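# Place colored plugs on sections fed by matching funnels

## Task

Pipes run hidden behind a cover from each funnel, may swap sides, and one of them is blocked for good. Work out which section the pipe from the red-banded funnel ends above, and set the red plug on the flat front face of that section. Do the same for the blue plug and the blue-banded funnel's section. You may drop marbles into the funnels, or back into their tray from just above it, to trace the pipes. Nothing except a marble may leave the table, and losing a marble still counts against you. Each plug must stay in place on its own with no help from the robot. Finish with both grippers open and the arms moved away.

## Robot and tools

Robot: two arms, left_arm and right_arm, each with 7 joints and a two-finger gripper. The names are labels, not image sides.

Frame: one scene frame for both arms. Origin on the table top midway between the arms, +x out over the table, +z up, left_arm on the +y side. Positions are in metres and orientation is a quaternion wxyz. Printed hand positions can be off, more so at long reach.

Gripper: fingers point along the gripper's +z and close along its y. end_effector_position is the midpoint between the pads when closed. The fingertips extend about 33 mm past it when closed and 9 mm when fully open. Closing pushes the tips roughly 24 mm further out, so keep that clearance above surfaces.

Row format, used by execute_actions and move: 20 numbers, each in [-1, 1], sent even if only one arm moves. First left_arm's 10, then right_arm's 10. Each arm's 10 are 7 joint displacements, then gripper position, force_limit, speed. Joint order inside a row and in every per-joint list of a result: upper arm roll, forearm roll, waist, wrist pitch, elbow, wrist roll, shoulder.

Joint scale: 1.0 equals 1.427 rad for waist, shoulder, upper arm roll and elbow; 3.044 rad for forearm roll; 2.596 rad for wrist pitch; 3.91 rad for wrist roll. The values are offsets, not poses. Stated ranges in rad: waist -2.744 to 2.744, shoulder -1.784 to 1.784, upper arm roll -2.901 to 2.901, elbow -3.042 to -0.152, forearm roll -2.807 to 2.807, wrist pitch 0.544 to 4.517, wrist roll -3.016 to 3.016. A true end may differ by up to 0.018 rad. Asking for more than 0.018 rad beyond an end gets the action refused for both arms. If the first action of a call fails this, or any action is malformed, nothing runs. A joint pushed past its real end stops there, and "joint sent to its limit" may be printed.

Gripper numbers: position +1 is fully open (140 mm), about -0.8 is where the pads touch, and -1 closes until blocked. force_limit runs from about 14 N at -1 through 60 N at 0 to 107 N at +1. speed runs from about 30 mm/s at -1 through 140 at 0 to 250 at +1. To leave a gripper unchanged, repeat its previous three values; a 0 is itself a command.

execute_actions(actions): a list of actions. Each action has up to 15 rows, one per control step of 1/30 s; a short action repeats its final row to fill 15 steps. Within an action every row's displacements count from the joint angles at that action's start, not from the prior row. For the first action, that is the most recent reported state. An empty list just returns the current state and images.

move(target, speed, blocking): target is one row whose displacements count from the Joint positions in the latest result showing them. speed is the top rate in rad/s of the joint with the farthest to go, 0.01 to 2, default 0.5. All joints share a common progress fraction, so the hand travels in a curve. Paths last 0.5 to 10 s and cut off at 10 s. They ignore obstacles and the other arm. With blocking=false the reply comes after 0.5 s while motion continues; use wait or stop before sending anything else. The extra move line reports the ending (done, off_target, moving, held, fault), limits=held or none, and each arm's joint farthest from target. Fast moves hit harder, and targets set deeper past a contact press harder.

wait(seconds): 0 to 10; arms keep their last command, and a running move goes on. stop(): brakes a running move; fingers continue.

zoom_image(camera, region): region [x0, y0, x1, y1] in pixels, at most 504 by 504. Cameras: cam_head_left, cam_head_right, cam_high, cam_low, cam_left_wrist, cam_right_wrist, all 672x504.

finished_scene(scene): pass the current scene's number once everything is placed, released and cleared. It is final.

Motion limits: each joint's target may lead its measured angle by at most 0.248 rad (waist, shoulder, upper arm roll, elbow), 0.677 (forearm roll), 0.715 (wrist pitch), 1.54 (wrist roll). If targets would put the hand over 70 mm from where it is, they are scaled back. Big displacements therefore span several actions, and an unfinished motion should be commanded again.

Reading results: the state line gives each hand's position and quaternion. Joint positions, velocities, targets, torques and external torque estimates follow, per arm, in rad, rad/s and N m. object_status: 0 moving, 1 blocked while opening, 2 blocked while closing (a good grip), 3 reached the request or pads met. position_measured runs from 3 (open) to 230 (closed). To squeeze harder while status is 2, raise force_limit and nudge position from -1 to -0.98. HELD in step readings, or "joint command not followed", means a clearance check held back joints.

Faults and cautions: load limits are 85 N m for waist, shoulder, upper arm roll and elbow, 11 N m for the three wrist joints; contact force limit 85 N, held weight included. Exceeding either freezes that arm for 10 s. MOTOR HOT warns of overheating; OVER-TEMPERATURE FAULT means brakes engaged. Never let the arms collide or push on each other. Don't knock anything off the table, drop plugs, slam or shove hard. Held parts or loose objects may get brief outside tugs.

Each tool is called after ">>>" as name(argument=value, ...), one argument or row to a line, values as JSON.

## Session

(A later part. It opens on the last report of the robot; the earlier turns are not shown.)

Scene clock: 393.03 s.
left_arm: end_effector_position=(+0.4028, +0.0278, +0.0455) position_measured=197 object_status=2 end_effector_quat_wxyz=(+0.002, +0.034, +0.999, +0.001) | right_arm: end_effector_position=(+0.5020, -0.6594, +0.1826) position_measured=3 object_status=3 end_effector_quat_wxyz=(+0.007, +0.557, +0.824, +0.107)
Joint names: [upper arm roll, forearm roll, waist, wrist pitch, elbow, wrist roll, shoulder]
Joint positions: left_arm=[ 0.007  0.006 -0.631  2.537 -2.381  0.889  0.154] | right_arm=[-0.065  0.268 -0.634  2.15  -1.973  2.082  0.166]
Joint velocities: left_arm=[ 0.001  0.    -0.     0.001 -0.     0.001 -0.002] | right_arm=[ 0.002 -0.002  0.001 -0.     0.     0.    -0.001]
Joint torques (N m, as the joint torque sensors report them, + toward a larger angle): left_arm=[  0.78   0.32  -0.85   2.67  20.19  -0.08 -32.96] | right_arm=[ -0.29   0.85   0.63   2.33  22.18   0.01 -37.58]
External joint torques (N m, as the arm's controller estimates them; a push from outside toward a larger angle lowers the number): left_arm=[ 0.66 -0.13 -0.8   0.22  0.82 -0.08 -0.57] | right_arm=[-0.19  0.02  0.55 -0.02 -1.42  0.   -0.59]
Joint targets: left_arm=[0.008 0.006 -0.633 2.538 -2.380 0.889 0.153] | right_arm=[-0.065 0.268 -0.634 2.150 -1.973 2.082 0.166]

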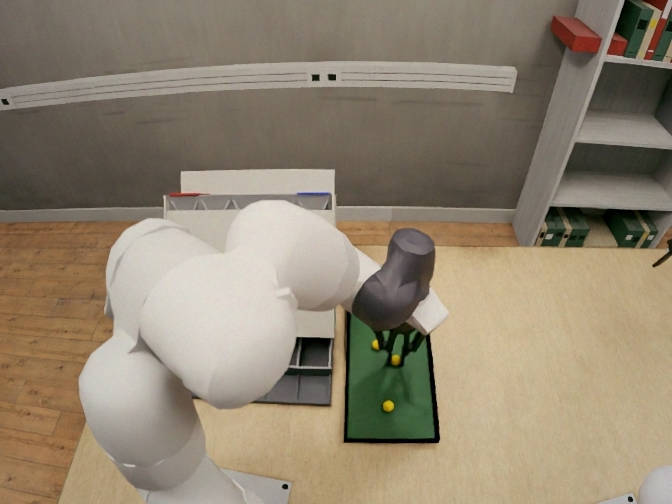

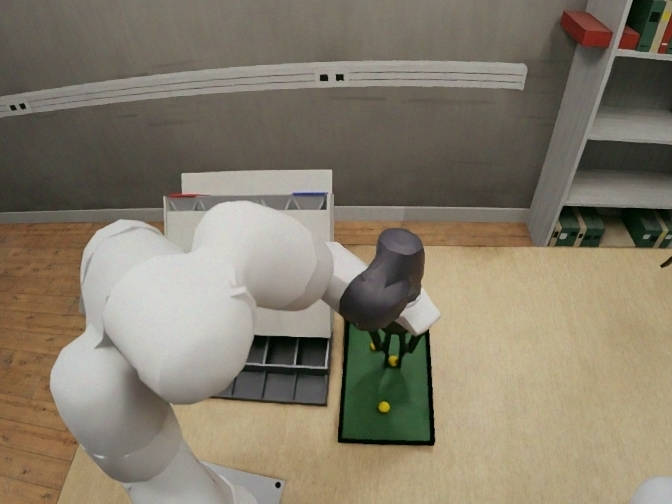

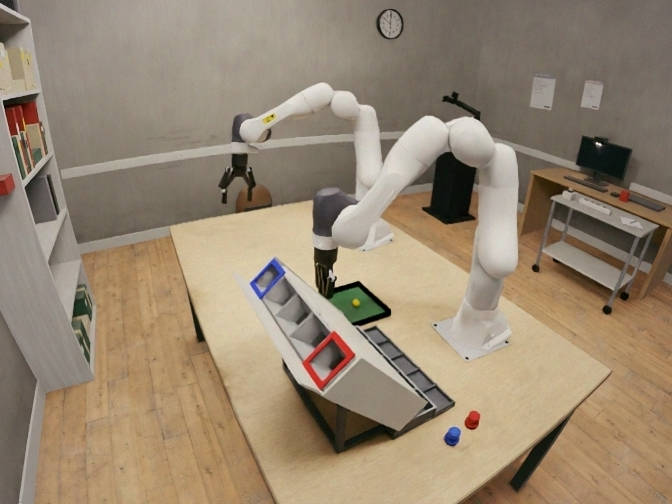

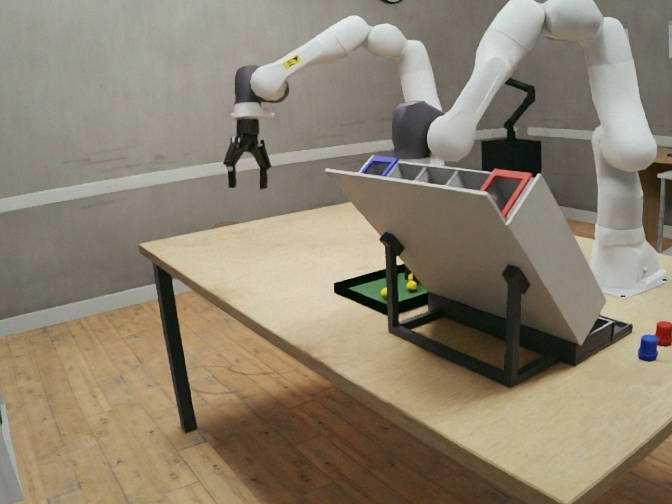

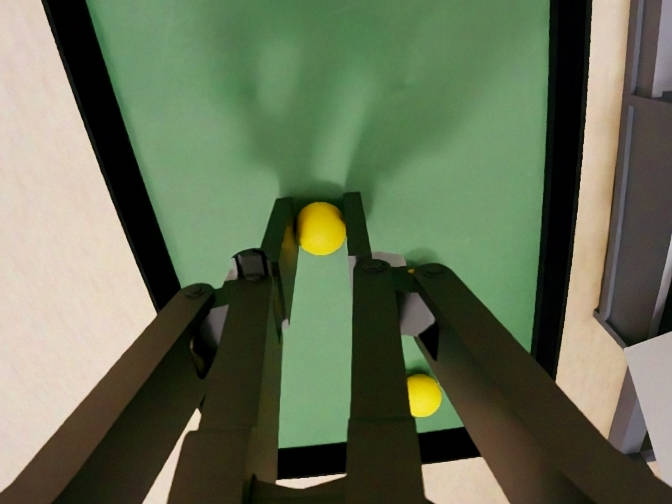

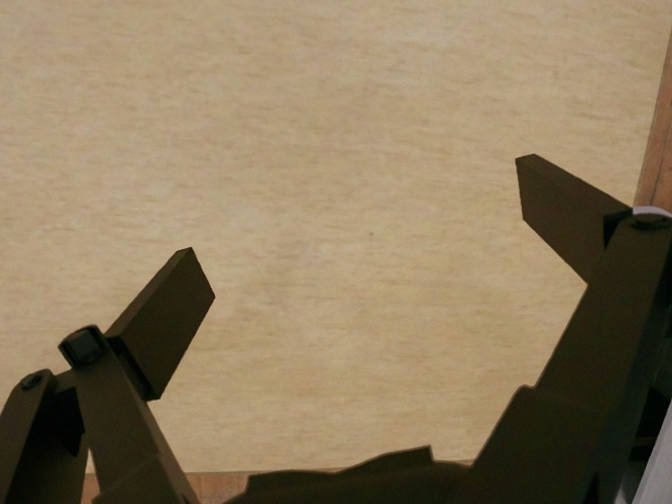

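>>> execute_actions(
  actions=[
    [[0,0,0.0006,0,0.0003,0,-0.0009,-1,-0.3,-0.2,0,0,0,0,0,0,0,1,0,0],[0,0,0.0028,0,0.0014,0,-0.004,-1,-0.3,-0.2,0,0,0,0,0,0,0,1,0,0],[0,0,0.0068,0,0.0033,0,-0.0097,-1,-0.3,-0.2,0,0,0,0,0,0,0,1,0,0],[0,0,0.0126,0,0.0061,0,-0.018,-1,-0.3,-0.2,0,0,0,0,0,0,0,1,0,0],[0,0,0.0202,0,0.0098,0,-0.0289,-1,-0.3,-0.2,0,0,0,0,0,0,0,1,0,0],[0,0,0.0293,0,0.0142,0,-0.0419,-1,-0.3,-0.2,0,0,0,0,0,0,0,1,0,0],[0,0,0.0394,0,0.0192,0,-0.0564,-1,-0.3,-0.2,0,0,0,0,0,0,0,1,0,0],[0,0,0.0502,0,0.0244,0,-0.0718,-1,-0.3,-0.2,0,0,0,0,0,0,0,1,0,0],[0,0,0.0609,0,0.0296,0,-0.0871,-1,-0.3,-0.2,0,0,0,0,0,0,0,1,0,0],[0,0,0.071,0,0.0345,0,-0.1016,-1,-0.3,-0.2,0,0,0,0,0,0,0,1,0,0],[0,0,0.0807,0,0.0392,0,-0.1154,-1,-0.3,-0.2,0,0,0,0,0,0,0,1,0,0],[0,0,0.0903,0,0.0439,0,-0.1291,-1,-0.3,-0.2,0,0,0,0,0,0,0,1,0,0],[0,0,0.0999,0,0.0486,0,-0.1429,-1,-0.3,-0.2,0,0,0,0,0,0,0,1,0,0],[0,0,0.1096,0,0.0533,0,-0.1567,-1,-0.3,-0.2,0,0,0,0,0,0,0,1,0,0],[0,0,0.1192,0,0.058,0,-0.1705,-1,-0.3,-0.2,0,0,0,0,0,0,0,1,0,0]],
    [[0,0,0.0325,-0.002,0.0168,0,-0.0464,-1,-0.3,-0.2,0,0,0,0,0,0,0,1,0,0],[0,0,0.0421,-0.004,0.0215,0,-0.0602,-1,-0.3,-0.2,0,0,0,0,0,0,0,1,0,0],[0,0,0.0517,-0.006,0.0262,0,-0.074,-1,-0.3,-0.2,0,0,0,0,0,0,0,1,0,0],[0,0,0.0614,-0.007,0.0309,0,-0.0878,-1,-0.3,-0.2,0,0,0,0,0,0,0,1,0,0],[0,0,0.071,-0.007,0.0355,0,-0.1016,-1,-0.3,-0.2,0,0,0,0,0,0,0,1,0,0],[0,0,0.0807,-0.007,0.0402,0,-0.1154,-1,-0.3,-0.2,0,0,0,0,0,0,0,1,0,0],[0,0,0.0903,-0.007,0.0449,0,-0.1291,-1,-0.3,-0.2,0,0,0,0,0,0,0,1,0,0],[0,0,0.0999,-0.007,0.0496,0,-0.1429,-1,-0.3,-0.2,0,0,0,0,0,0,0,1,0,0],[0,0,0.1096,-0.007,0.0543,0,-0.1567,-1,-0.3,-0.2,0,0,0,0,0,0,0,1,0,0],[0,0,0.1198,-0.007,0.0587,0,-0.1696,-1,-0.3,-0.2,0,0,0,0,0,0,0,1,0,0],[0,0,0.1314,-0.007,0.0623,0,-0.1803,-1,-0.3,-0.2,0,0,0,0,0,0,0,1,0,0],[0,0,0.1446,-0.007,0.0651,0,-0.1884,-1,-0.3,-0.2,0,0,0,0,0,0,0,1,0,0],[0,0,0.1595,-0.007,0.0666,0,-0.1929,-1,-0.3,-0.2,0,0,0,0,0,0,0,1,0,0],[0,0,0.1761,-0.007,0.0666,0,-0.1929,-1,-0.3,-0.2,0,0,0,0,0,0,0,1,0,0],[0,0,0.194,-0.007,0.0666,0,-0.1929,-1,-0.3,-0.2,0,0,0,0,0,0,0,1,0,0]],
    [[0,0,0.0568,-0.001,0.003,0,-0.0069,-1,-0.3,-0.2,0,0,0,0,0,0,0,1,0,0],[0,0,0.0762,-0.001,0.003,0,-0.0069,-1,-0.3,-0.2,0,0,0,0,0,0,0,1,0,0],[0,0,0.0955,-0.001,0.003,0,-0.0069,-1,-0.3,-0.2,0,0,0,0,0,0,0,1,0,0],[0,0,0.1144,-0.001,0.003,0,-0.0069,-1,-0.3,-0.2,0,0,0,0,0,0,0,1,0,0],[0,0,0.1328,-0.001,0.003,0,-0.0069,-1,-0.3,-0.2,0,0,0,0,0,0,0,1,0,0],[0,0,0.1499,-0.001,0.003,0,-0.0069,-1,-0.3,-0.2,0,0,0,0,0,0,0,1,0,0],[0,0,0.1642,-0.001,0.003,0,-0.0069,-1,-0.3,-0.2,0,0,0,0,0,0,0,1,0,0],[0,0,0.175,-0.001,0.003,0,-0.0069,-1,-0.3,-0.2,0,0,0,0,0,0,0,1,0,0],[0,0,0.1811,-0.001,0.003,0,-0.0069,-1,-0.3,-0.2,0,0,0,0,0,0,0,1,0,0]],
  ],
)

Scene clock: 459.00 s.
left_arm: end_effector_position=(+0.6532, +0.2931, +0.4107) position_measured=197 object_status=2 end_effector_quat_wxyz=(+0.286, -0.261, +0.914, -0.121) | right_arm: end_effector_position=(+0.5020, -0.6594, +0.1826) position_measured=3 object_status=3 end_effector_quat_wxyz=(+0.007, +0.557, +0.824, +0.107)
Joint names: [upper arm roll, forearm roll, waist, wrist pitch, elbow, wrist roll, shoulder]
Joint positions: left_arm=[ 0.009  0.006 -0.012  2.522 -2.215  0.889 -0.324] | right_arm=[-0.065  0.268 -0.634  2.15  -1.973  2.082  0.166]
Joint velocities: left_arm=[-0.028 -0.001  0.006 -0.001 -0.001 -0.001  0.   ] | right_arm=[-0.    -0.001 -0.002 -0.    -0.    -0.001 -0.001]
Joint torques (N m, as the joint torque sensors report them, + toward a larger angle): left_arm=[ -2.85   0.68   0.78   3.18  25.22  -0.09 -21.78] | right_arm=[ -0.43   0.86   0.62   2.3   21.65   0.06 -37.45]
External joint torques (N m, as the arm's controller estimates them; a push from outside toward a larger angle lowers the number): left_arm=[-1.98 -0.1   1.24 -0.24 -0.08 -0.06 -0.1 ] | right_arm=[-0.1   0.03  0.79 -0.06 -1.95  0.04 -0.43]
External joint torques at the end of the 1st action: left_arm=[-1.54  0.01  1.96  0.37  2.01 -0.04 -2.59] | right_arm=[-0.33  0.    0.42 -0.03 -1.16  0.04 -0.82]
External joint torques at the end of the 2nd action: left_arm=[-1.21  0.07  1.55  0.15  2.14  0.   -2.37] | right_arm=[-0.12  0.03  0.51 -0.02 -1.57  0.06 -0.93]
Joint targets: left_arm=[0.004 0.006 -0.010 2.520 -2.215 0.889 -0.324] | right_arm=[-0.065 0.268 -0.634 2.150 -1.973 2.082 0.166]
Step readings (joint positions; steps 1 to 15: 1st action; 16 to 30: 2nd action; 31 to 45: 3rd action):
0: left_arm=[0.007 0.006 -0.631 2.537 -2.381 0.889 0.154] | right_arm=[-0.065 0.268 -0.634 2.150 -1.973 2.082 0.166]
1: left_arm=[0.007 0.006 -0.631 2.537 -2.381 0.889 0.154] | right_arm=[-0.065 0.268 -0.634 2.150 -1.973 2.082 0.166]
2: left_arm=[0.007 0.006 -0.631 2.537 -2.381 0.889 0.154] | right_arm=[-0.065 0.268 -0.634 2.150 -1.973 2.082 0.166]
4: left_arm=[0.006 0.006 -0.627 2.537 -2.381 0.889 0.149] | right_arm=[-0.065 0.268 -0.634 2.150 -1.973 2.082 0.166]
8: left_arm=[0.003 0.006 -0.593 2.535 -2.368 0.889 0.103] | right_arm=[-0.065 0.268 -0.634 2.150 -1.973 2.082 0.166]
15: left_arm=[0.006 0.006 -0.493 2.536 -2.315 0.889 -0.044] | right_arm=[-0.065 0.268 -0.634 2.150 -1.973 2.082 0.166]
16: left_arm=[0.006 0.006 -0.479 2.536 -2.308 0.889 -0.064] | right_arm=[-0.065 0.268 -0.634 2.150 -1.973 2.082 0.166]
17: left_arm=[0.006 0.006 -0.465 2.534 -2.301 0.889 -0.084] | right_arm=[-0.065 0.268 -0.634 2.150 -1.973 2.082 0.166]
19: left_arm=[0.007 0.006 -0.437 2.530 -2.287 0.889 -0.123] | right_arm=[-0.065 0.268 -0.634 2.150 -1.973 2.082 0.166]
23: left_arm=[0.007 0.006 -0.382 2.524 -2.261 0.889 -0.202] | right_arm=[-0.065 0.268 -0.634 2.150 -1.973 2.082 0.166]
30: left_arm=[0.004 0.006 -0.268 2.522 -2.220 0.889 -0.314] | right_arm=[-0.065 0.268 -0.634 2.150 -1.973 2.082 0.166]
31: left_arm=[0.003 0.006 -0.244 2.522 -2.217 0.889 -0.319] | right_arm=[-0.065 0.268 -0.634 2.150 -1.973 2.082 0.166]
32: left_arm=[0.003 0.006 -0.219 2.522 -2.216 0.889 -0.322] | right_arm=[-0.065 0.268 -0.634 2.150 -1.973 2.082 0.166]
34: left_arm=[0.003 0.006 -0.166 2.522 -2.215 0.889 -0.324] | right_arm=[-0.065 0.268 -0.634 2.150 -1.973 2.082 0.166]
38: left_arm=[0.006 0.006 -0.065 2.522 -2.215 0.889 -0.324] | right_arm=[-0.065 0.268 -0.634 2.150 -1.973 2.082 0.166]
45: Joint positions above

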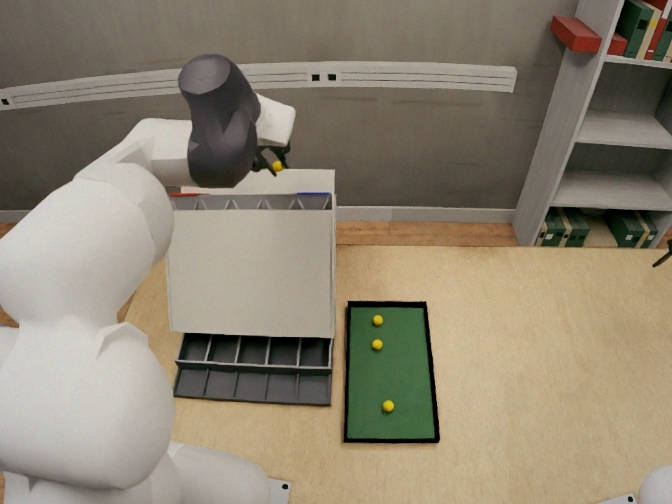

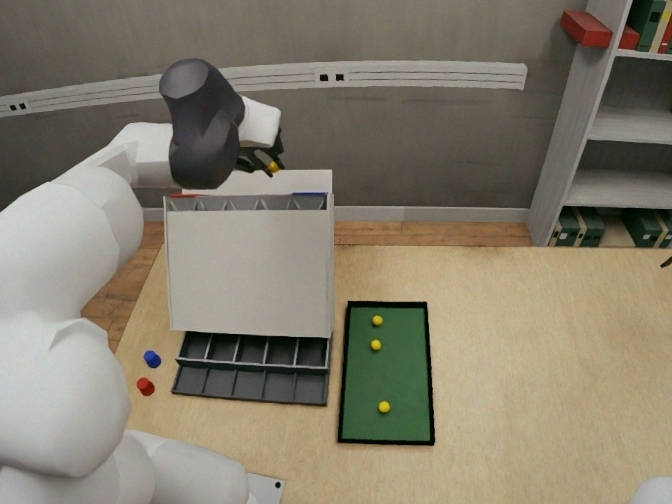

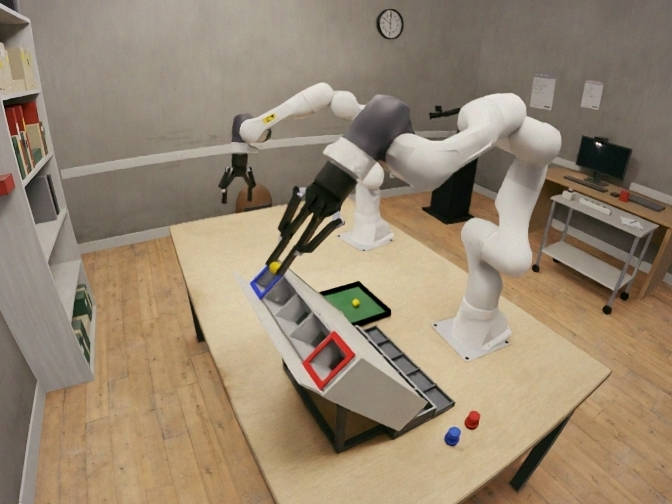

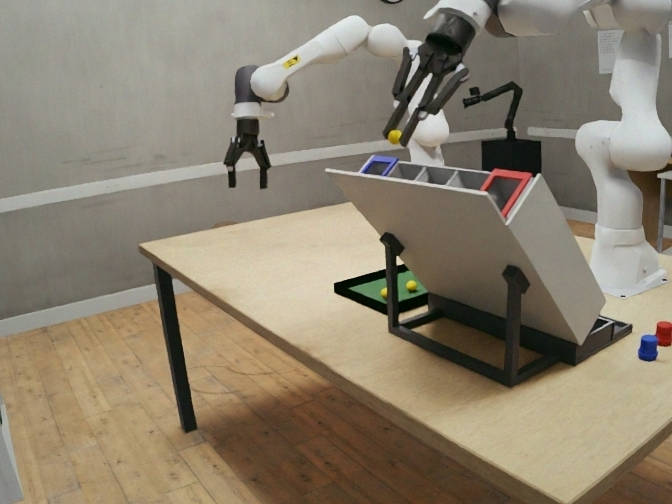

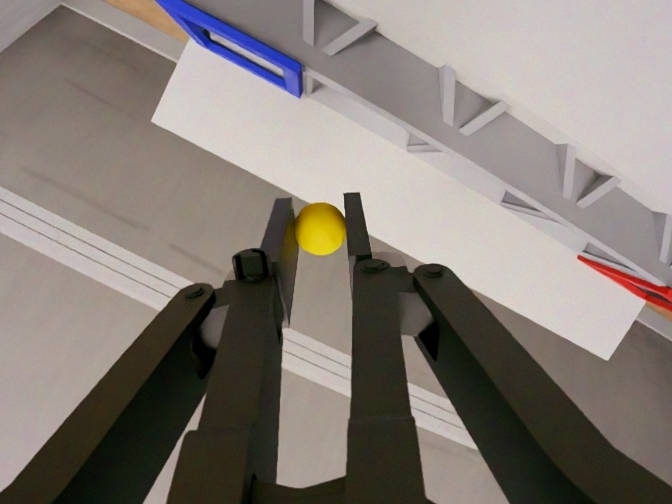

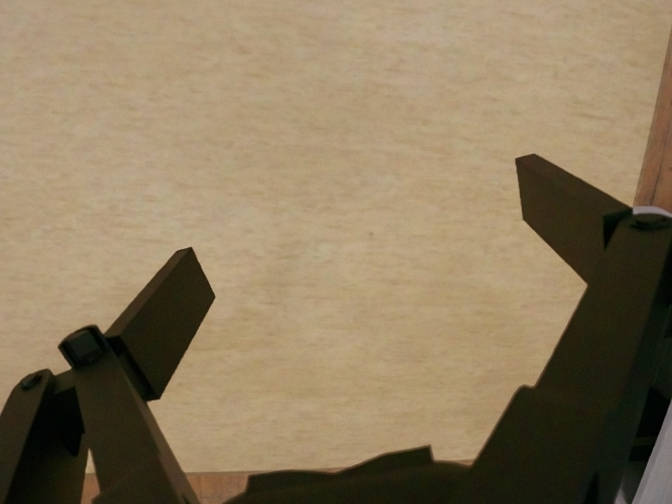

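>>> execute_actions(
  actions=[],
)

Scene clock: 480.50 s.
left_arm: end_effector_position=(+0.6529, +0.2909, +0.4106) position_measured=197 object_status=2 end_effector_quat_wxyz=(+0.285, -0.259, +0.915, -0.120) | right_arm: end_effector_position=(+0.5020, -0.6594, +0.1826) position_measured=3 object_status=3 end_effector_quat_wxyz=(+0.007, +0.557, +0.824, +0.107)
Joint names: [upper arm roll, forearm roll, waist, wrist pitch, elbow, wrist roll, shoulder]
Joint positions: left_arm=[ 0.005  0.006 -0.012  2.521 -2.215  0.889 -0.324] | right_arm=[-0.065  0.268 -0.634  2.15  -1.973  2.082  0.166]
Joint velocities: left_arm=[-0.001  0.     0.    -0.001 -0.     0.    -0.001] | right_arm=[-0.001  0.     0.    -0.001  0.002  0.     0.001]
Joint torques (N m, as the joint torque sensors report them, + toward a larger angle): left_arm=[ -1.52   0.71   0.95   3.07  24.76  -0.09 -21.74] | right_arm=[  0.15   0.8    0.83   2.3   22.18   0.03 -37.72]
External joint torques (N m, as the arm's controller estimates them; a push from outside toward a larger angle lowers the number): left_arm=[-1.21 -0.04  0.92 -0.34 -0.56 -0.06  0.01] | right_arm=[ 0.38 -0.02  0.89 -0.04 -1.35  0.02 -0.88]
Joint targets: left_arm=[0.004 0.006 -0.010 2.520 -2.215 0.889 -0.324] | right_arm=[-0.065 0.268 -0.634 2.150 -1.973 2.082 0.166]

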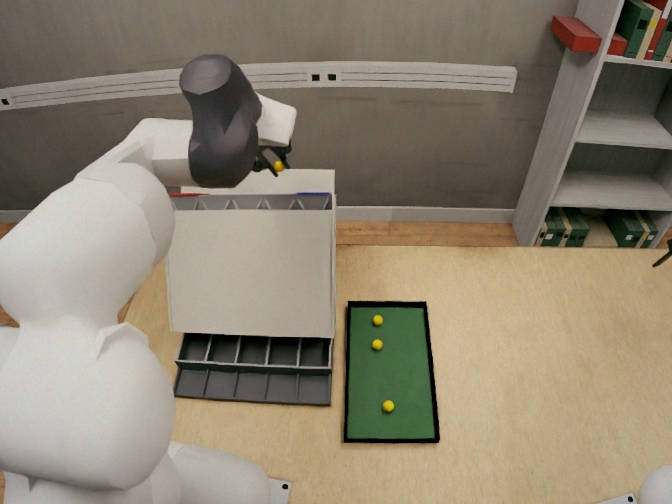

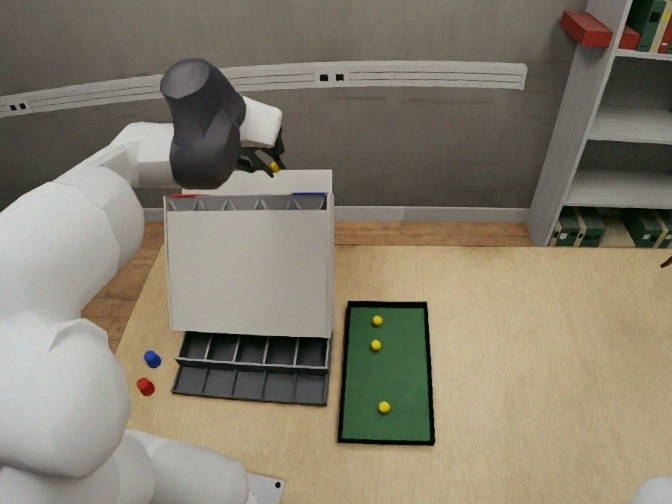

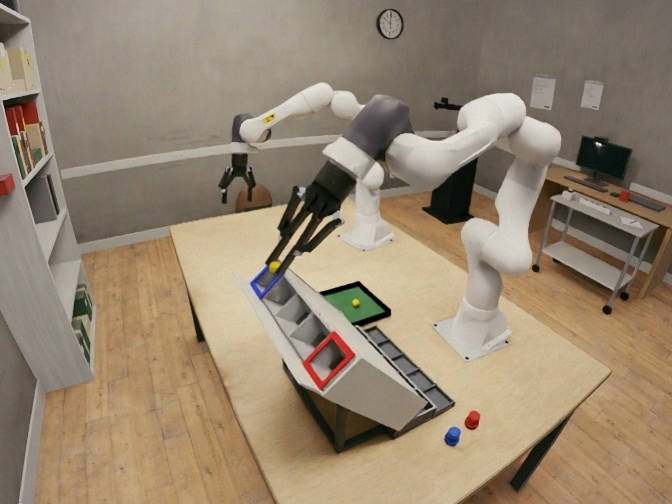

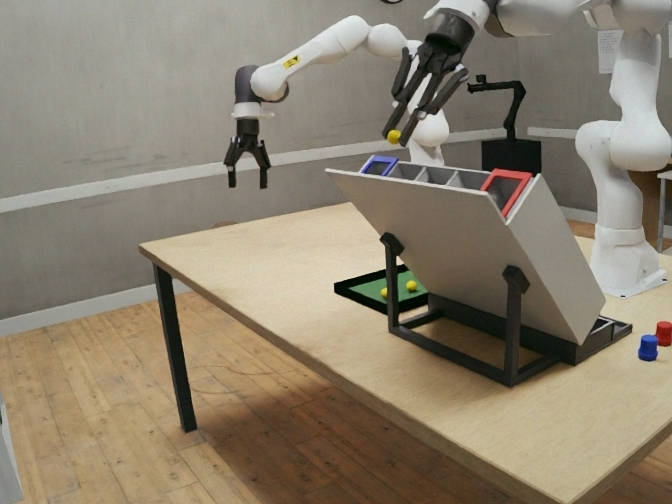

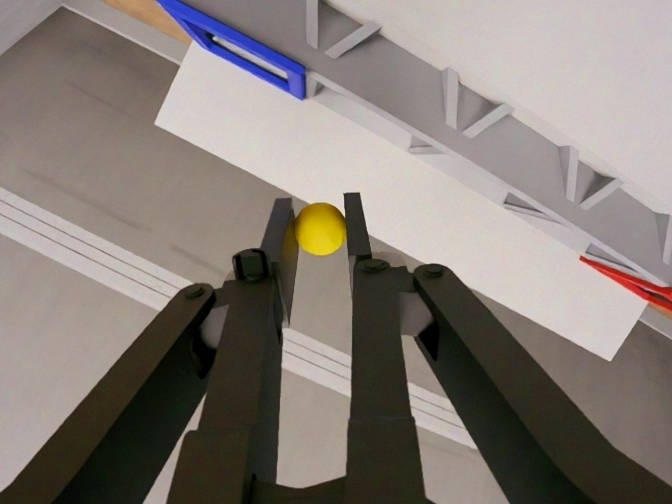

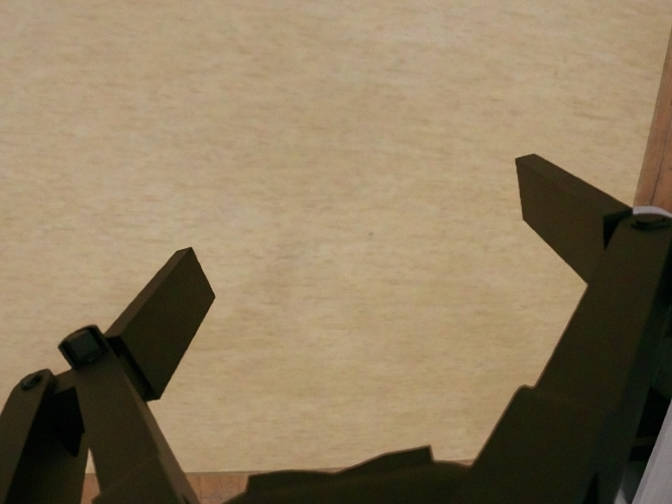

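>>> execute_actions(
  actions=[
    [[0,0,0,0,0,0,0,-0.15,-0.3,1,0,0,0,0,0,0,0,1,0,0],[0,0,-0.00119,0,0,0,0,-0.15,-0.3,1,0,0,0,0,0,0,0,1,0,0],[0,0,-0.00524,0,0,0,0,-0.15,-0.3,1,0,0,0,0,0,0,0,1,0,0],[0,0,-0.01263,0,0,0,0,-0.15,-0.3,1,0,0,0,0,0,0,0,1,0,0],[0,0,-0.02352,0.001,0,0,0,-0.15,-0.3,1,0,0,0,0,0,0,0,1,0,0],[0,0,-0.03773,0.002,0,0,0,-0.15,-0.3,1,0,0,0,0,0,0,0,1,0,0],[0,0,-0.05474,0.0029,0,0,0,-0.15,-0.3,1,0,0,0,0,0,0,0,1,0,0],[0,0,-0.07377,0.0029,0,0,0,-0.15,-0.3,1,0,0,0,0,0,0,0,1,0,0],[0,0,-0.09385,0.0029,0,0,0,-0.15,-0.3,1,0,0,0,0,0,0,0,1,0,0],[0,0,-0.11389,0.0029,0,0,0,-0.15,-0.3,1,0,0,0,0,0,0,0,1,0,0],[0,0,-0.13281,0.0029,-0.0003,0,0.00096,-0.15,-0.3,1,0,0,0,0,0,0,0,1,0,0],[0,0,-0.15083,0.0029,-0.00131,0,0.00422,-0.15,-0.3,1,0,0,0,0,0,0,0,1,0,0],[0,0,-0.16885,0.0029,-0.00315,0,0.01017,-0.15,-0.3,1,0,0,0,0,0,0,0,1,0,0],[0,0,-0.18687,0.0029,-0.00586,0,0.01893,-0.15,-0.3,1,0,0,0,0,0,0,0,1,0,0],[0,0,-0.20489,0.0029,-0.0094,0,0.03037,-0.15,-0.3,1,0,0,0,0,0,0,0,1,0,0]],
    [[0,0,-0.05954,0,-0.01206,0,0.03608,-0.15,-0.3,1,0,0,0,0,0,0,0,1,0,0],[0,0,-0.0735,0,-0.0168,0,0.0514,-0.15,-0.3,1,0,0,0,0,0,0,0,1,0,0],[0,0,-0.08414,0,-0.0218,0,0.06756,-0.15,-0.3,1,0,0,0,0,0,0,0,1,0,0],[0,0,-0.09059,0,-0.02679,0,0.08368,-0.15,-0.3,1,0,0,0,0,0,0,0,1,0,0],[0,0,-0.09224,0,-0.03151,0,0.09891,-0.15,-0.3,1,0,0,0,0,0,0,0,1,0,0],[0,0,-0.09526,0,-0.03599,0,0.11341,-0.15,-0.3,1,0,0,0,0,0,0,0,1,0,0],[0,0,-0.09971,0,-0.04048,0,0.12792,-0.15,-0.3,1,0,0,0,0,0,0,0,1,0,0],[0,0,-0.10552,0,-0.04497,0,0.14242,-0.15,-0.3,1,0,0,0,0,0,0,0,1,0,0],[0,0,-0.11247,0,-0.04946,0,0.15692,-0.15,-0.3,1,0,0,0,0,0,0,0,1,0,0],[0,0,-0.12024,0,-0.05395,0,0.17143,-0.15,-0.3,1,0,0,0,0,0,0,0,1,0,0],[0,0,-0.12845,0,-0.05843,0,0.18593,-0.15,-0.3,1,0,0,0,0,0,0,0,1,0,0],[0,0,-0.13663,0,-0.06292,0,0.20043,-0.15,-0.3,1,0,0,0,0,0,0,0,1,0,0],[0,0,-0.14437,0,-0.06741,0,0.21493,-0.15,-0.3,1,0,0,0,0,0,0,0,1,0,0],[0,0,-0.15173,0,-0.0719,0,0.22944,-0.15,-0.3,1,0,0,0,0,0,0,0,1,0,0],[0,0,-0.15909,0,-0.07639,0,0.24394,-0.15,-0.3,1,0,0,0,0,0,0,0,1,0,0]],
    [[0,0,-0.02481,0,-0.01512,0,0.04888,-0.15,-0.3,1,0,0,0,0,0,0,0,1,0,0],[0,0,-0.03218,0,-0.01961,0,0.06338,-0.15,-0.3,1,0,0,0,0,0,0,0,1,0,0],[0,0,-0.03905,0,-0.0238,0,0.07788,-0.15,-0.3,1,0,0,0,0,0,0,0,1,0,0],[0,0,-0.04476,0,-0.02728,0,0.09238,-0.15,-0.3,1,0,0,0,0,0,0,0,1,0,0],[0,0,-0.0491,0,-0.02993,0,0.10593,-0.15,-0.3,1,0,0,0,0,0,0,0,1,0,0],[0,0,-0.05154,0,-0.03142,0,0.11717,-0.15,-0.3,1,0,0,0,0,0,0,0,1,0,0],[0,0,-0.05154,0,-0.03142,0,0.12573,-0.15,-0.3,1,0,0,0,0,0,0,0,1,0,0],[0,0,-0.05154,0,-0.03142,0,0.13053,-0.15,-0.3,1,0,0,0,0,0,0,0,1,0,0],[0,0,-0.05154,0,-0.03142,0,0.13053,-0.15,-0.3,1,0,0,0,0,0,0,0,1,0,0],[0,0,-0.05154,0,-0.03142,0,0.13053,-0.15,-0.3,1,0,0,0,0,0,0,0,1,0,0],[0,0,-0.05154,0,-0.03142,0,0.13053,-0.15,-0.3,1,0,0,0,0,0,0,0,1,0,0],[0,0,-0.05154,0,-0.03142,0,0.13053,-1,-0.3,-0.2,0,0,0,0,0,0,0,1,0,0],[0,0,-0.05154,0,-0.03142,0,0.13053,-1,-0.3,-0.2,0,0,0,0,0,0,0,1,0,0],[0,0,-0.05154,0,-0.03142,0,0.13053,-1,-0.3,-0.2,0,0,0,0,0,0,0,1,0,0],[0,0,-0.05154,0,-0.03142,0,0.13053,-1,-0.3,-0.2,0,0,0,0,0,0,0,1,0,0]],
  ],
)

>>> execute_actions(
  actions=[],
)

Scene clock: 581.70 s.
left_arm: end_effector_position=(+0.4425, +0.0688, +0.0416) position_measured=166 object_status=0 end_effector_quat_wxyz=(-0.002, -0.022, +1.000, +0.004) | right_arm: end_effector_position=(+0.5020, -0.6594, +0.1826) position_measured=3 object_status=3 end_effector_quat_wxyz=(+0.007, +0.557, +0.824, +0.107)
Joint names: [upper arm roll, forearm roll, waist, wrist pitch, elbow, wrist roll, shoulder]
Joint positions: left_arm=[ 0.005  0.006 -0.518  2.527 -2.356  0.889  0.179] | right_arm=[-0.065  0.268 -0.634  2.15  -1.973  2.082  0.166]
Joint velocities: left_arm=[ 0.004 -0.    -0.    -0.     0.    -0.     0.   ] | right_arm=[-0.001 -0.    -0.001 -0.     0.001 -0.001  0.001]
Joint torques (N m, as the joint torque sensors report them, + toward a larger angle): left_arm=[  0.47   0.31  -1.     2.72  21.4   -0.07 -34.19] | right_arm=[ -0.33   0.85   0.32   2.31  22.23   0.06 -37.54]
External joint torques (N m, as the arm's controller estimates them; a push from outside toward a larger angle lowers the number): left_arm=[ 0.41 -0.14 -0.86  0.3   2.13 -0.07 -1.15] | right_arm=[-0.1   0.02  0.39 -0.04 -1.31  0.05 -0.67]
External joint torques at the end of the 1st action: left_arm=[-0.86  0.03 -1.17  0.36 -0.58  0.02  1.76] | right_arm=[-0.15 -0.02  0.56 -0.05 -1.51  0.07 -0.83]
External joint torques at the end of the 2nd action: left_arm=[-1.55 -0.02 -1.29 -0.12 -1.88 -0.11  1.89] | right_arm=[-0.21 -0.03  0.71 -0.06 -1.48  0.08 -0.57]
Joint targets: left_arm=[0.007 0.006 -0.520 2.529 -2.353 0.889 0.178] | right_arm=[-0.065 0.268 -0.634 2.150 -1.973 2.082 0.166]
Step readings (joint positions; steps 1 to 15: 1st action; 16 to 30: 2nd action; 31 to 45: 3rd action):
0: left_arm=[0.005 0.006 -0.012 2.521 -2.215 0.889 -0.324] | right_arm=[-0.065 0.268 -0.634 2.150 -1.973 2.082 0.166]
1: left_arm=[0.005 0.006 -0.012 2.521 -2.215 0.889 -0.324] | right_arm=[-0.065 0.268 -0.634 2.150 -1.973 2.082 0.166]
2: left_arm=[0.005 0.006 -0.012 2.521 -2.215 0.889 -0.324] | right_arm=[-0.065 0.268 -0.634 2.150 -1.973 2.082 0.166]
4: left_arm=[0.006 0.006 -0.015 2.521 -2.215 0.889 -0.324] | right_arm=[-0.065 0.268 -0.634 2.150 -1.973 2.082 0.166]
8: left_arm=[0.011 0.006 -0.065 2.523 -2.215 0.889 -0.324] | right_arm=[-0.065 0.268 -0.634 2.150 -1.973 2.082 0.166]
15: left_arm=[0.006 0.006 -0.246 2.528 -2.216 0.889 -0.311] | right_arm=[-0.065 0.268 -0.634 2.150 -1.973 2.082 0.166]
16: left_arm=[0.006 0.006 -0.272 2.528 -2.218 0.889 -0.300] | right_arm=[-0.065 0.268 -0.634 2.150 -1.973 2.082 0.166]
17: left_arm=[0.006 0.006 -0.296 2.529 -2.221 0.889 -0.286] | right_arm=[-0.065 0.268 -0.634 2.150 -1.973 2.082 0.166]
19: left_arm=[0.004 0.006 -0.335 2.529 -2.231 0.889 -0.250] | right_arm=[-0.065 0.268 -0.634 2.150 -1.973 2.082 0.166]
23: left_arm=[0.003 0.006 -0.378 2.529 -2.260 0.889 -0.160] | right_arm=[-0.065 0.268 -0.634 2.150 -1.973 2.082 0.166]
30: left_arm=[0.007 0.006 -0.446 2.529 -2.309 0.889 -0.009] | right_arm=[-0.065 0.268 -0.634 2.150 -1.973 2.082 0.166]
31: left_arm=[0.007 0.006 -0.457 2.529 -2.314 0.889 0.012] | right_arm=[-0.065 0.268 -0.634 2.150 -1.973 2.082 0.166]
32: left_arm=[0.007 0.006 -0.467 2.529 -2.320 0.889 0.033] | right_arm=[-0.065 0.268 -0.634 2.150 -1.973 2.082 0.166]
34: left_arm=[0.006 0.006 -0.487 2.529 -2.332 0.889 0.076] | right_arm=[-0.065 0.268 -0.634 2.150 -1.973 2.082 0.166]
38: left_arm=[0.005 0.006 -0.514 2.528 -2.350 0.889 0.152] | right_arm=[-0.065 0.268 -0.634 2.150 -1.973 2.082 0.166]
45: Joint positions above

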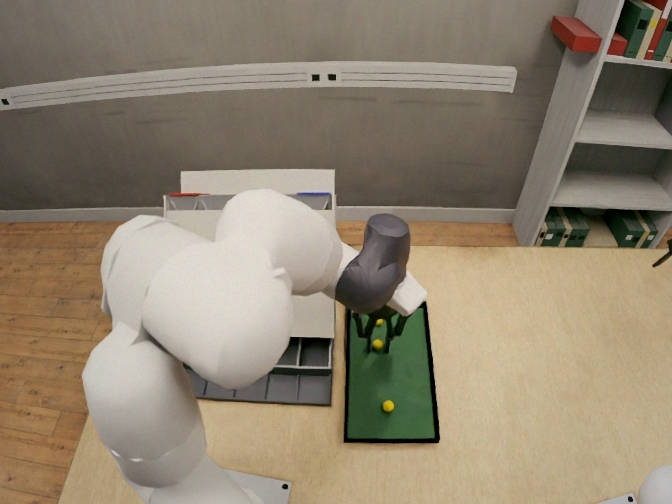

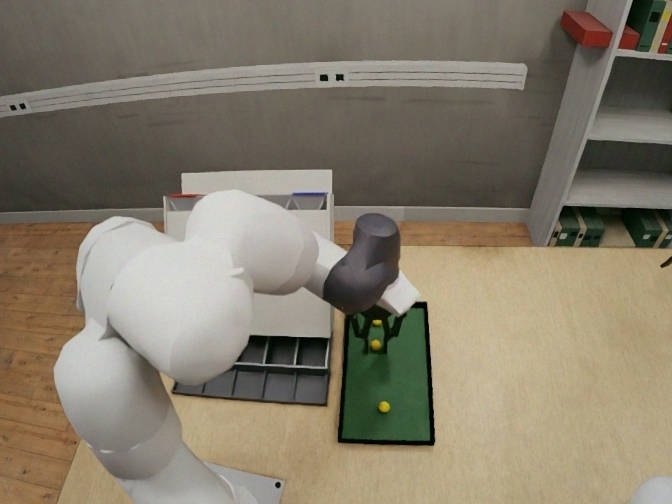

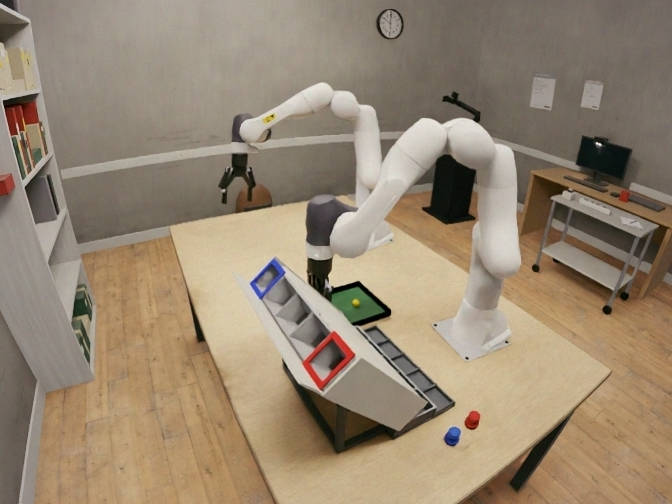

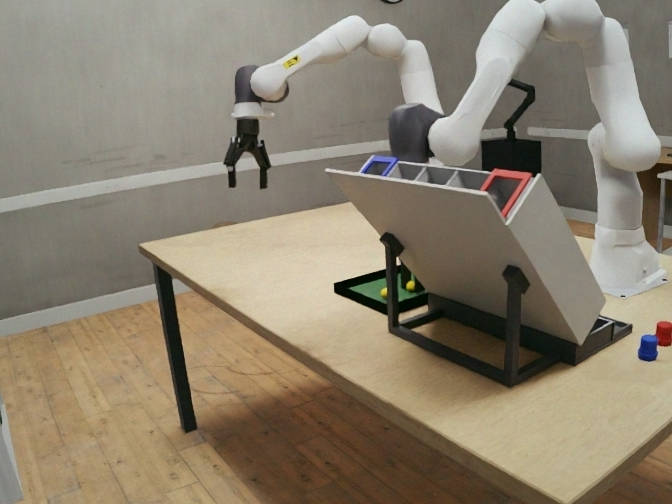

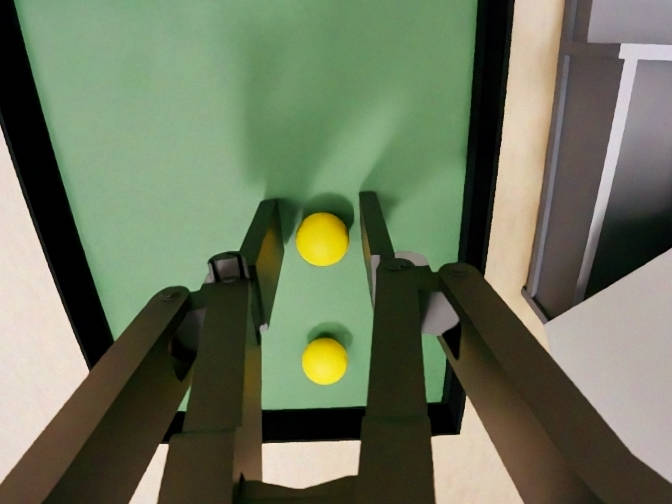

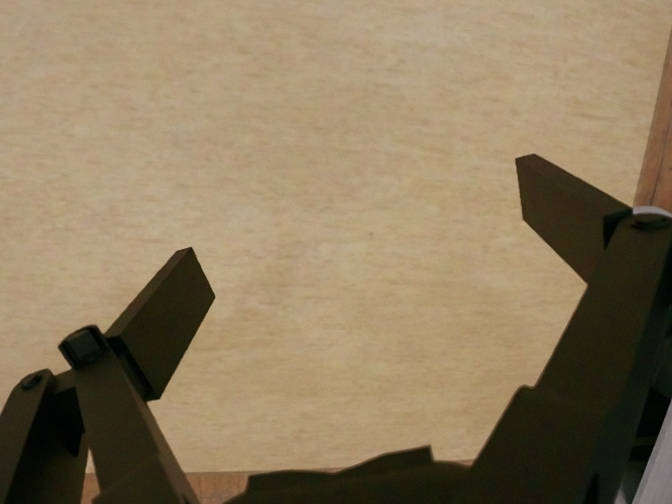

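Scene clock: 581.70 s.
left_arm: end_effector_position=(+0.4425, +0.0688, +0.0416) position_measured=166 object_status=0 end_effector_quat_wxyz=(-0.002, -0.022, +1.000, +0.004) | right_arm: end_effector_position=(+0.5020, -0.6594, +0.1826) position_measured=3 object_status=3 end_effector_quat_wxyz=(+0.007, +0.557, +0.824, +0.107)
Joint names: [upper arm roll, forearm roll, waist, wrist pitch, elbow, wrist roll, shoulder]
Joint positions: left_arm=[ 0.005  0.006 -0.518  2.527 -2.356  0.889  0.179] | right_arm=[-0.065  0.268 -0.634  2.15  -1.973  2.082  0.166]
Joint velocities: left_arm=[ 0.004 -0.    -0.    -0.     0.    -0.     0.   ] | right_arm=[-0.001 -0.    -0.001 -0.     0.001 -0.001  0.001]
Joint torques (N m, as the joint torque sensors report them, + toward a larger angle): left_arm=[  0.47   0.31  -1.     2.72  21.4   -0.07 -34.19] | right_arm=[ -0.33   0.85   0.32   2.31  22.23   0.06 -37.54]
External joint torques (N m, as the arm's controller estimates them; a push from outside toward a larger angle lowers the number): left_arm=[ 0.41 -0.14 -0.86  0.3   2.13 -0.07 -1.15] | right_arm=[-0.1   0.02  0.39 -0.04 -1.31  0.05 -0.67]
Joint targets: left_arm=[0.007 0.006 -0.520 2.529 -2.353 0.889 0.178] | right_arm=[-0.065 0.268 -0.634 2.150 -1.973 2.082 0.166]

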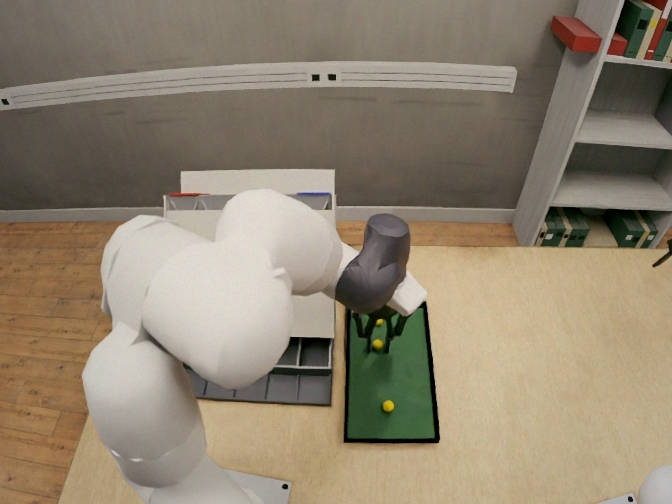

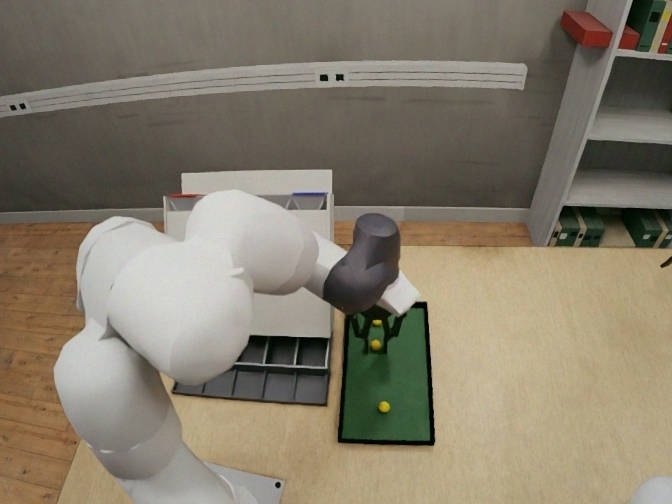

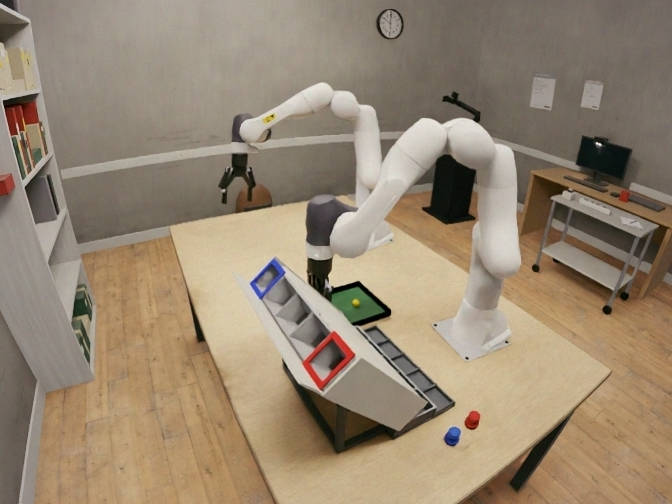

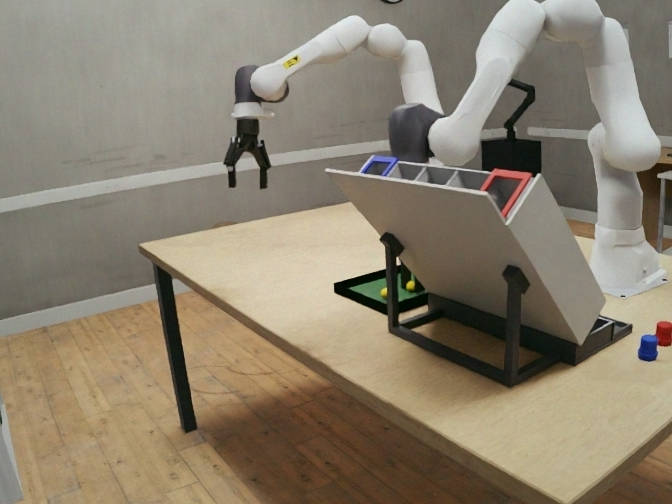

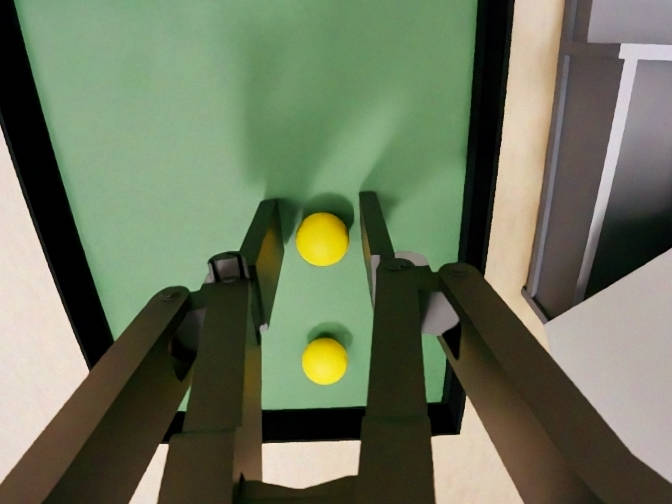

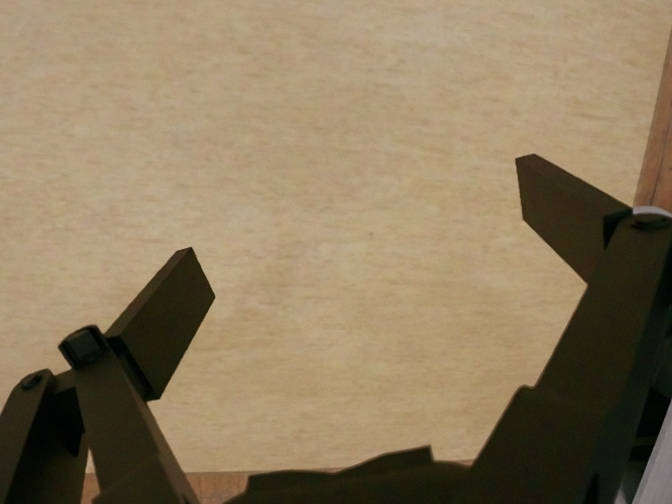

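>>> execute_actions(
  actions=[],
)

Scene clock: 642.97 s.
left_arm: end_effector_position=(+0.4428, +0.0688, +0.0418) position_measured=197 object_status=2 end_effector_quat_wxyz=(-0.001, -0.022, +1.000, +0.004) | right_arm: end_effector_position=(+0.5020, -0.6594, +0.1826) position_measured=3 object_status=3 end_effector_quat_wxyz=(+0.007, +0.557, +0.824, +0.107)
Joint names: [upper arm roll, forearm roll, waist, wrist pitch, elbow, wrist roll, shoulder]
Joint positions: left_arm=[ 0.006  0.006 -0.518  2.528 -2.356  0.889  0.179] | right_arm=[-0.065  0.268 -0.634  2.15  -1.973  2.082  0.166]
Joint velocities: left_arm=[ 0.001 -0.     0.002  0.001 -0.001 -0.    -0.001] | right_arm=[-0.    -0.001 -0.001  0.     0.001  0.002 -0.   ]
Joint torques (N m, as the joint torque sensors report them, + toward a larger angle): left_arm=[  0.48   0.41  -0.72   2.65  20.34  -0.04 -33.66] | right_arm=[ -0.21   0.82   0.39   2.31  22.04   0.03 -37.42]
External joint torques (N m, as the arm's controller estimates them; a push from outside toward a larger angle lowers the number): left_arm=[ 0.15 -0.04 -0.87  0.22  1.   -0.04 -0.51] | right_arm=[ 0.02 -0.01  0.46 -0.04 -1.54  0.01 -0.47]
Joint targets: left_arm=[0.007 0.006 -0.520 2.529 -2.353 0.889 0.178] | right_arm=[-0.065 0.268 -0.634 2.150 -1.973 2.082 0.166]

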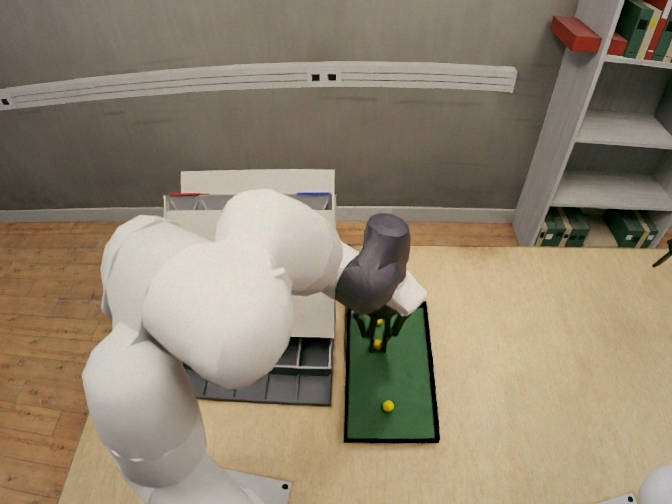

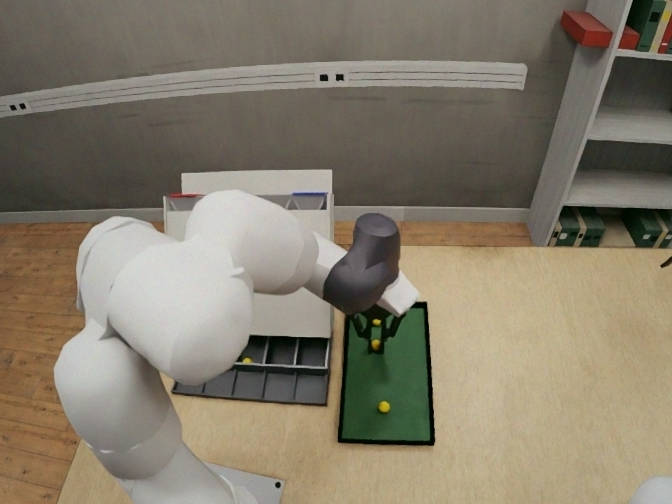

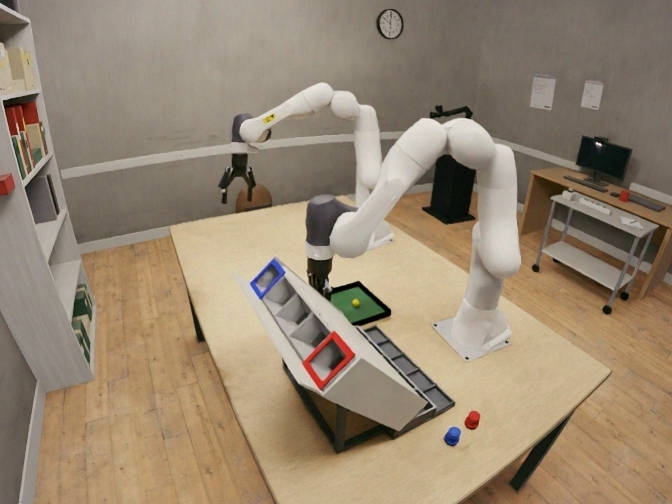

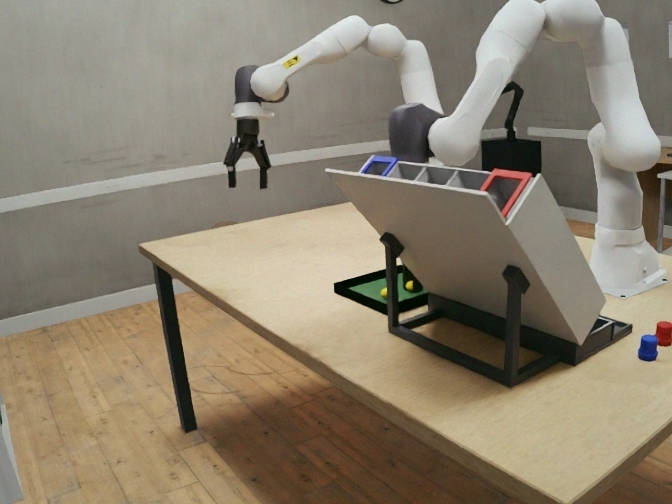

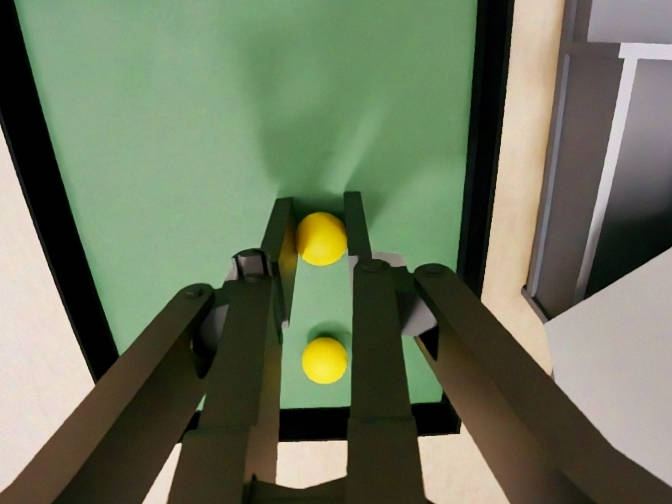

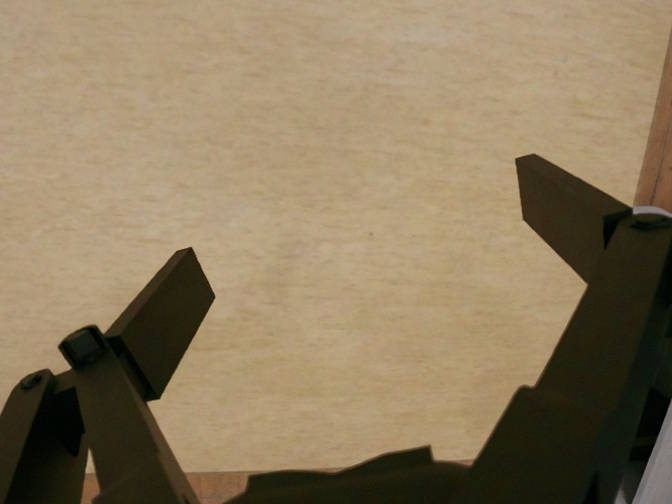

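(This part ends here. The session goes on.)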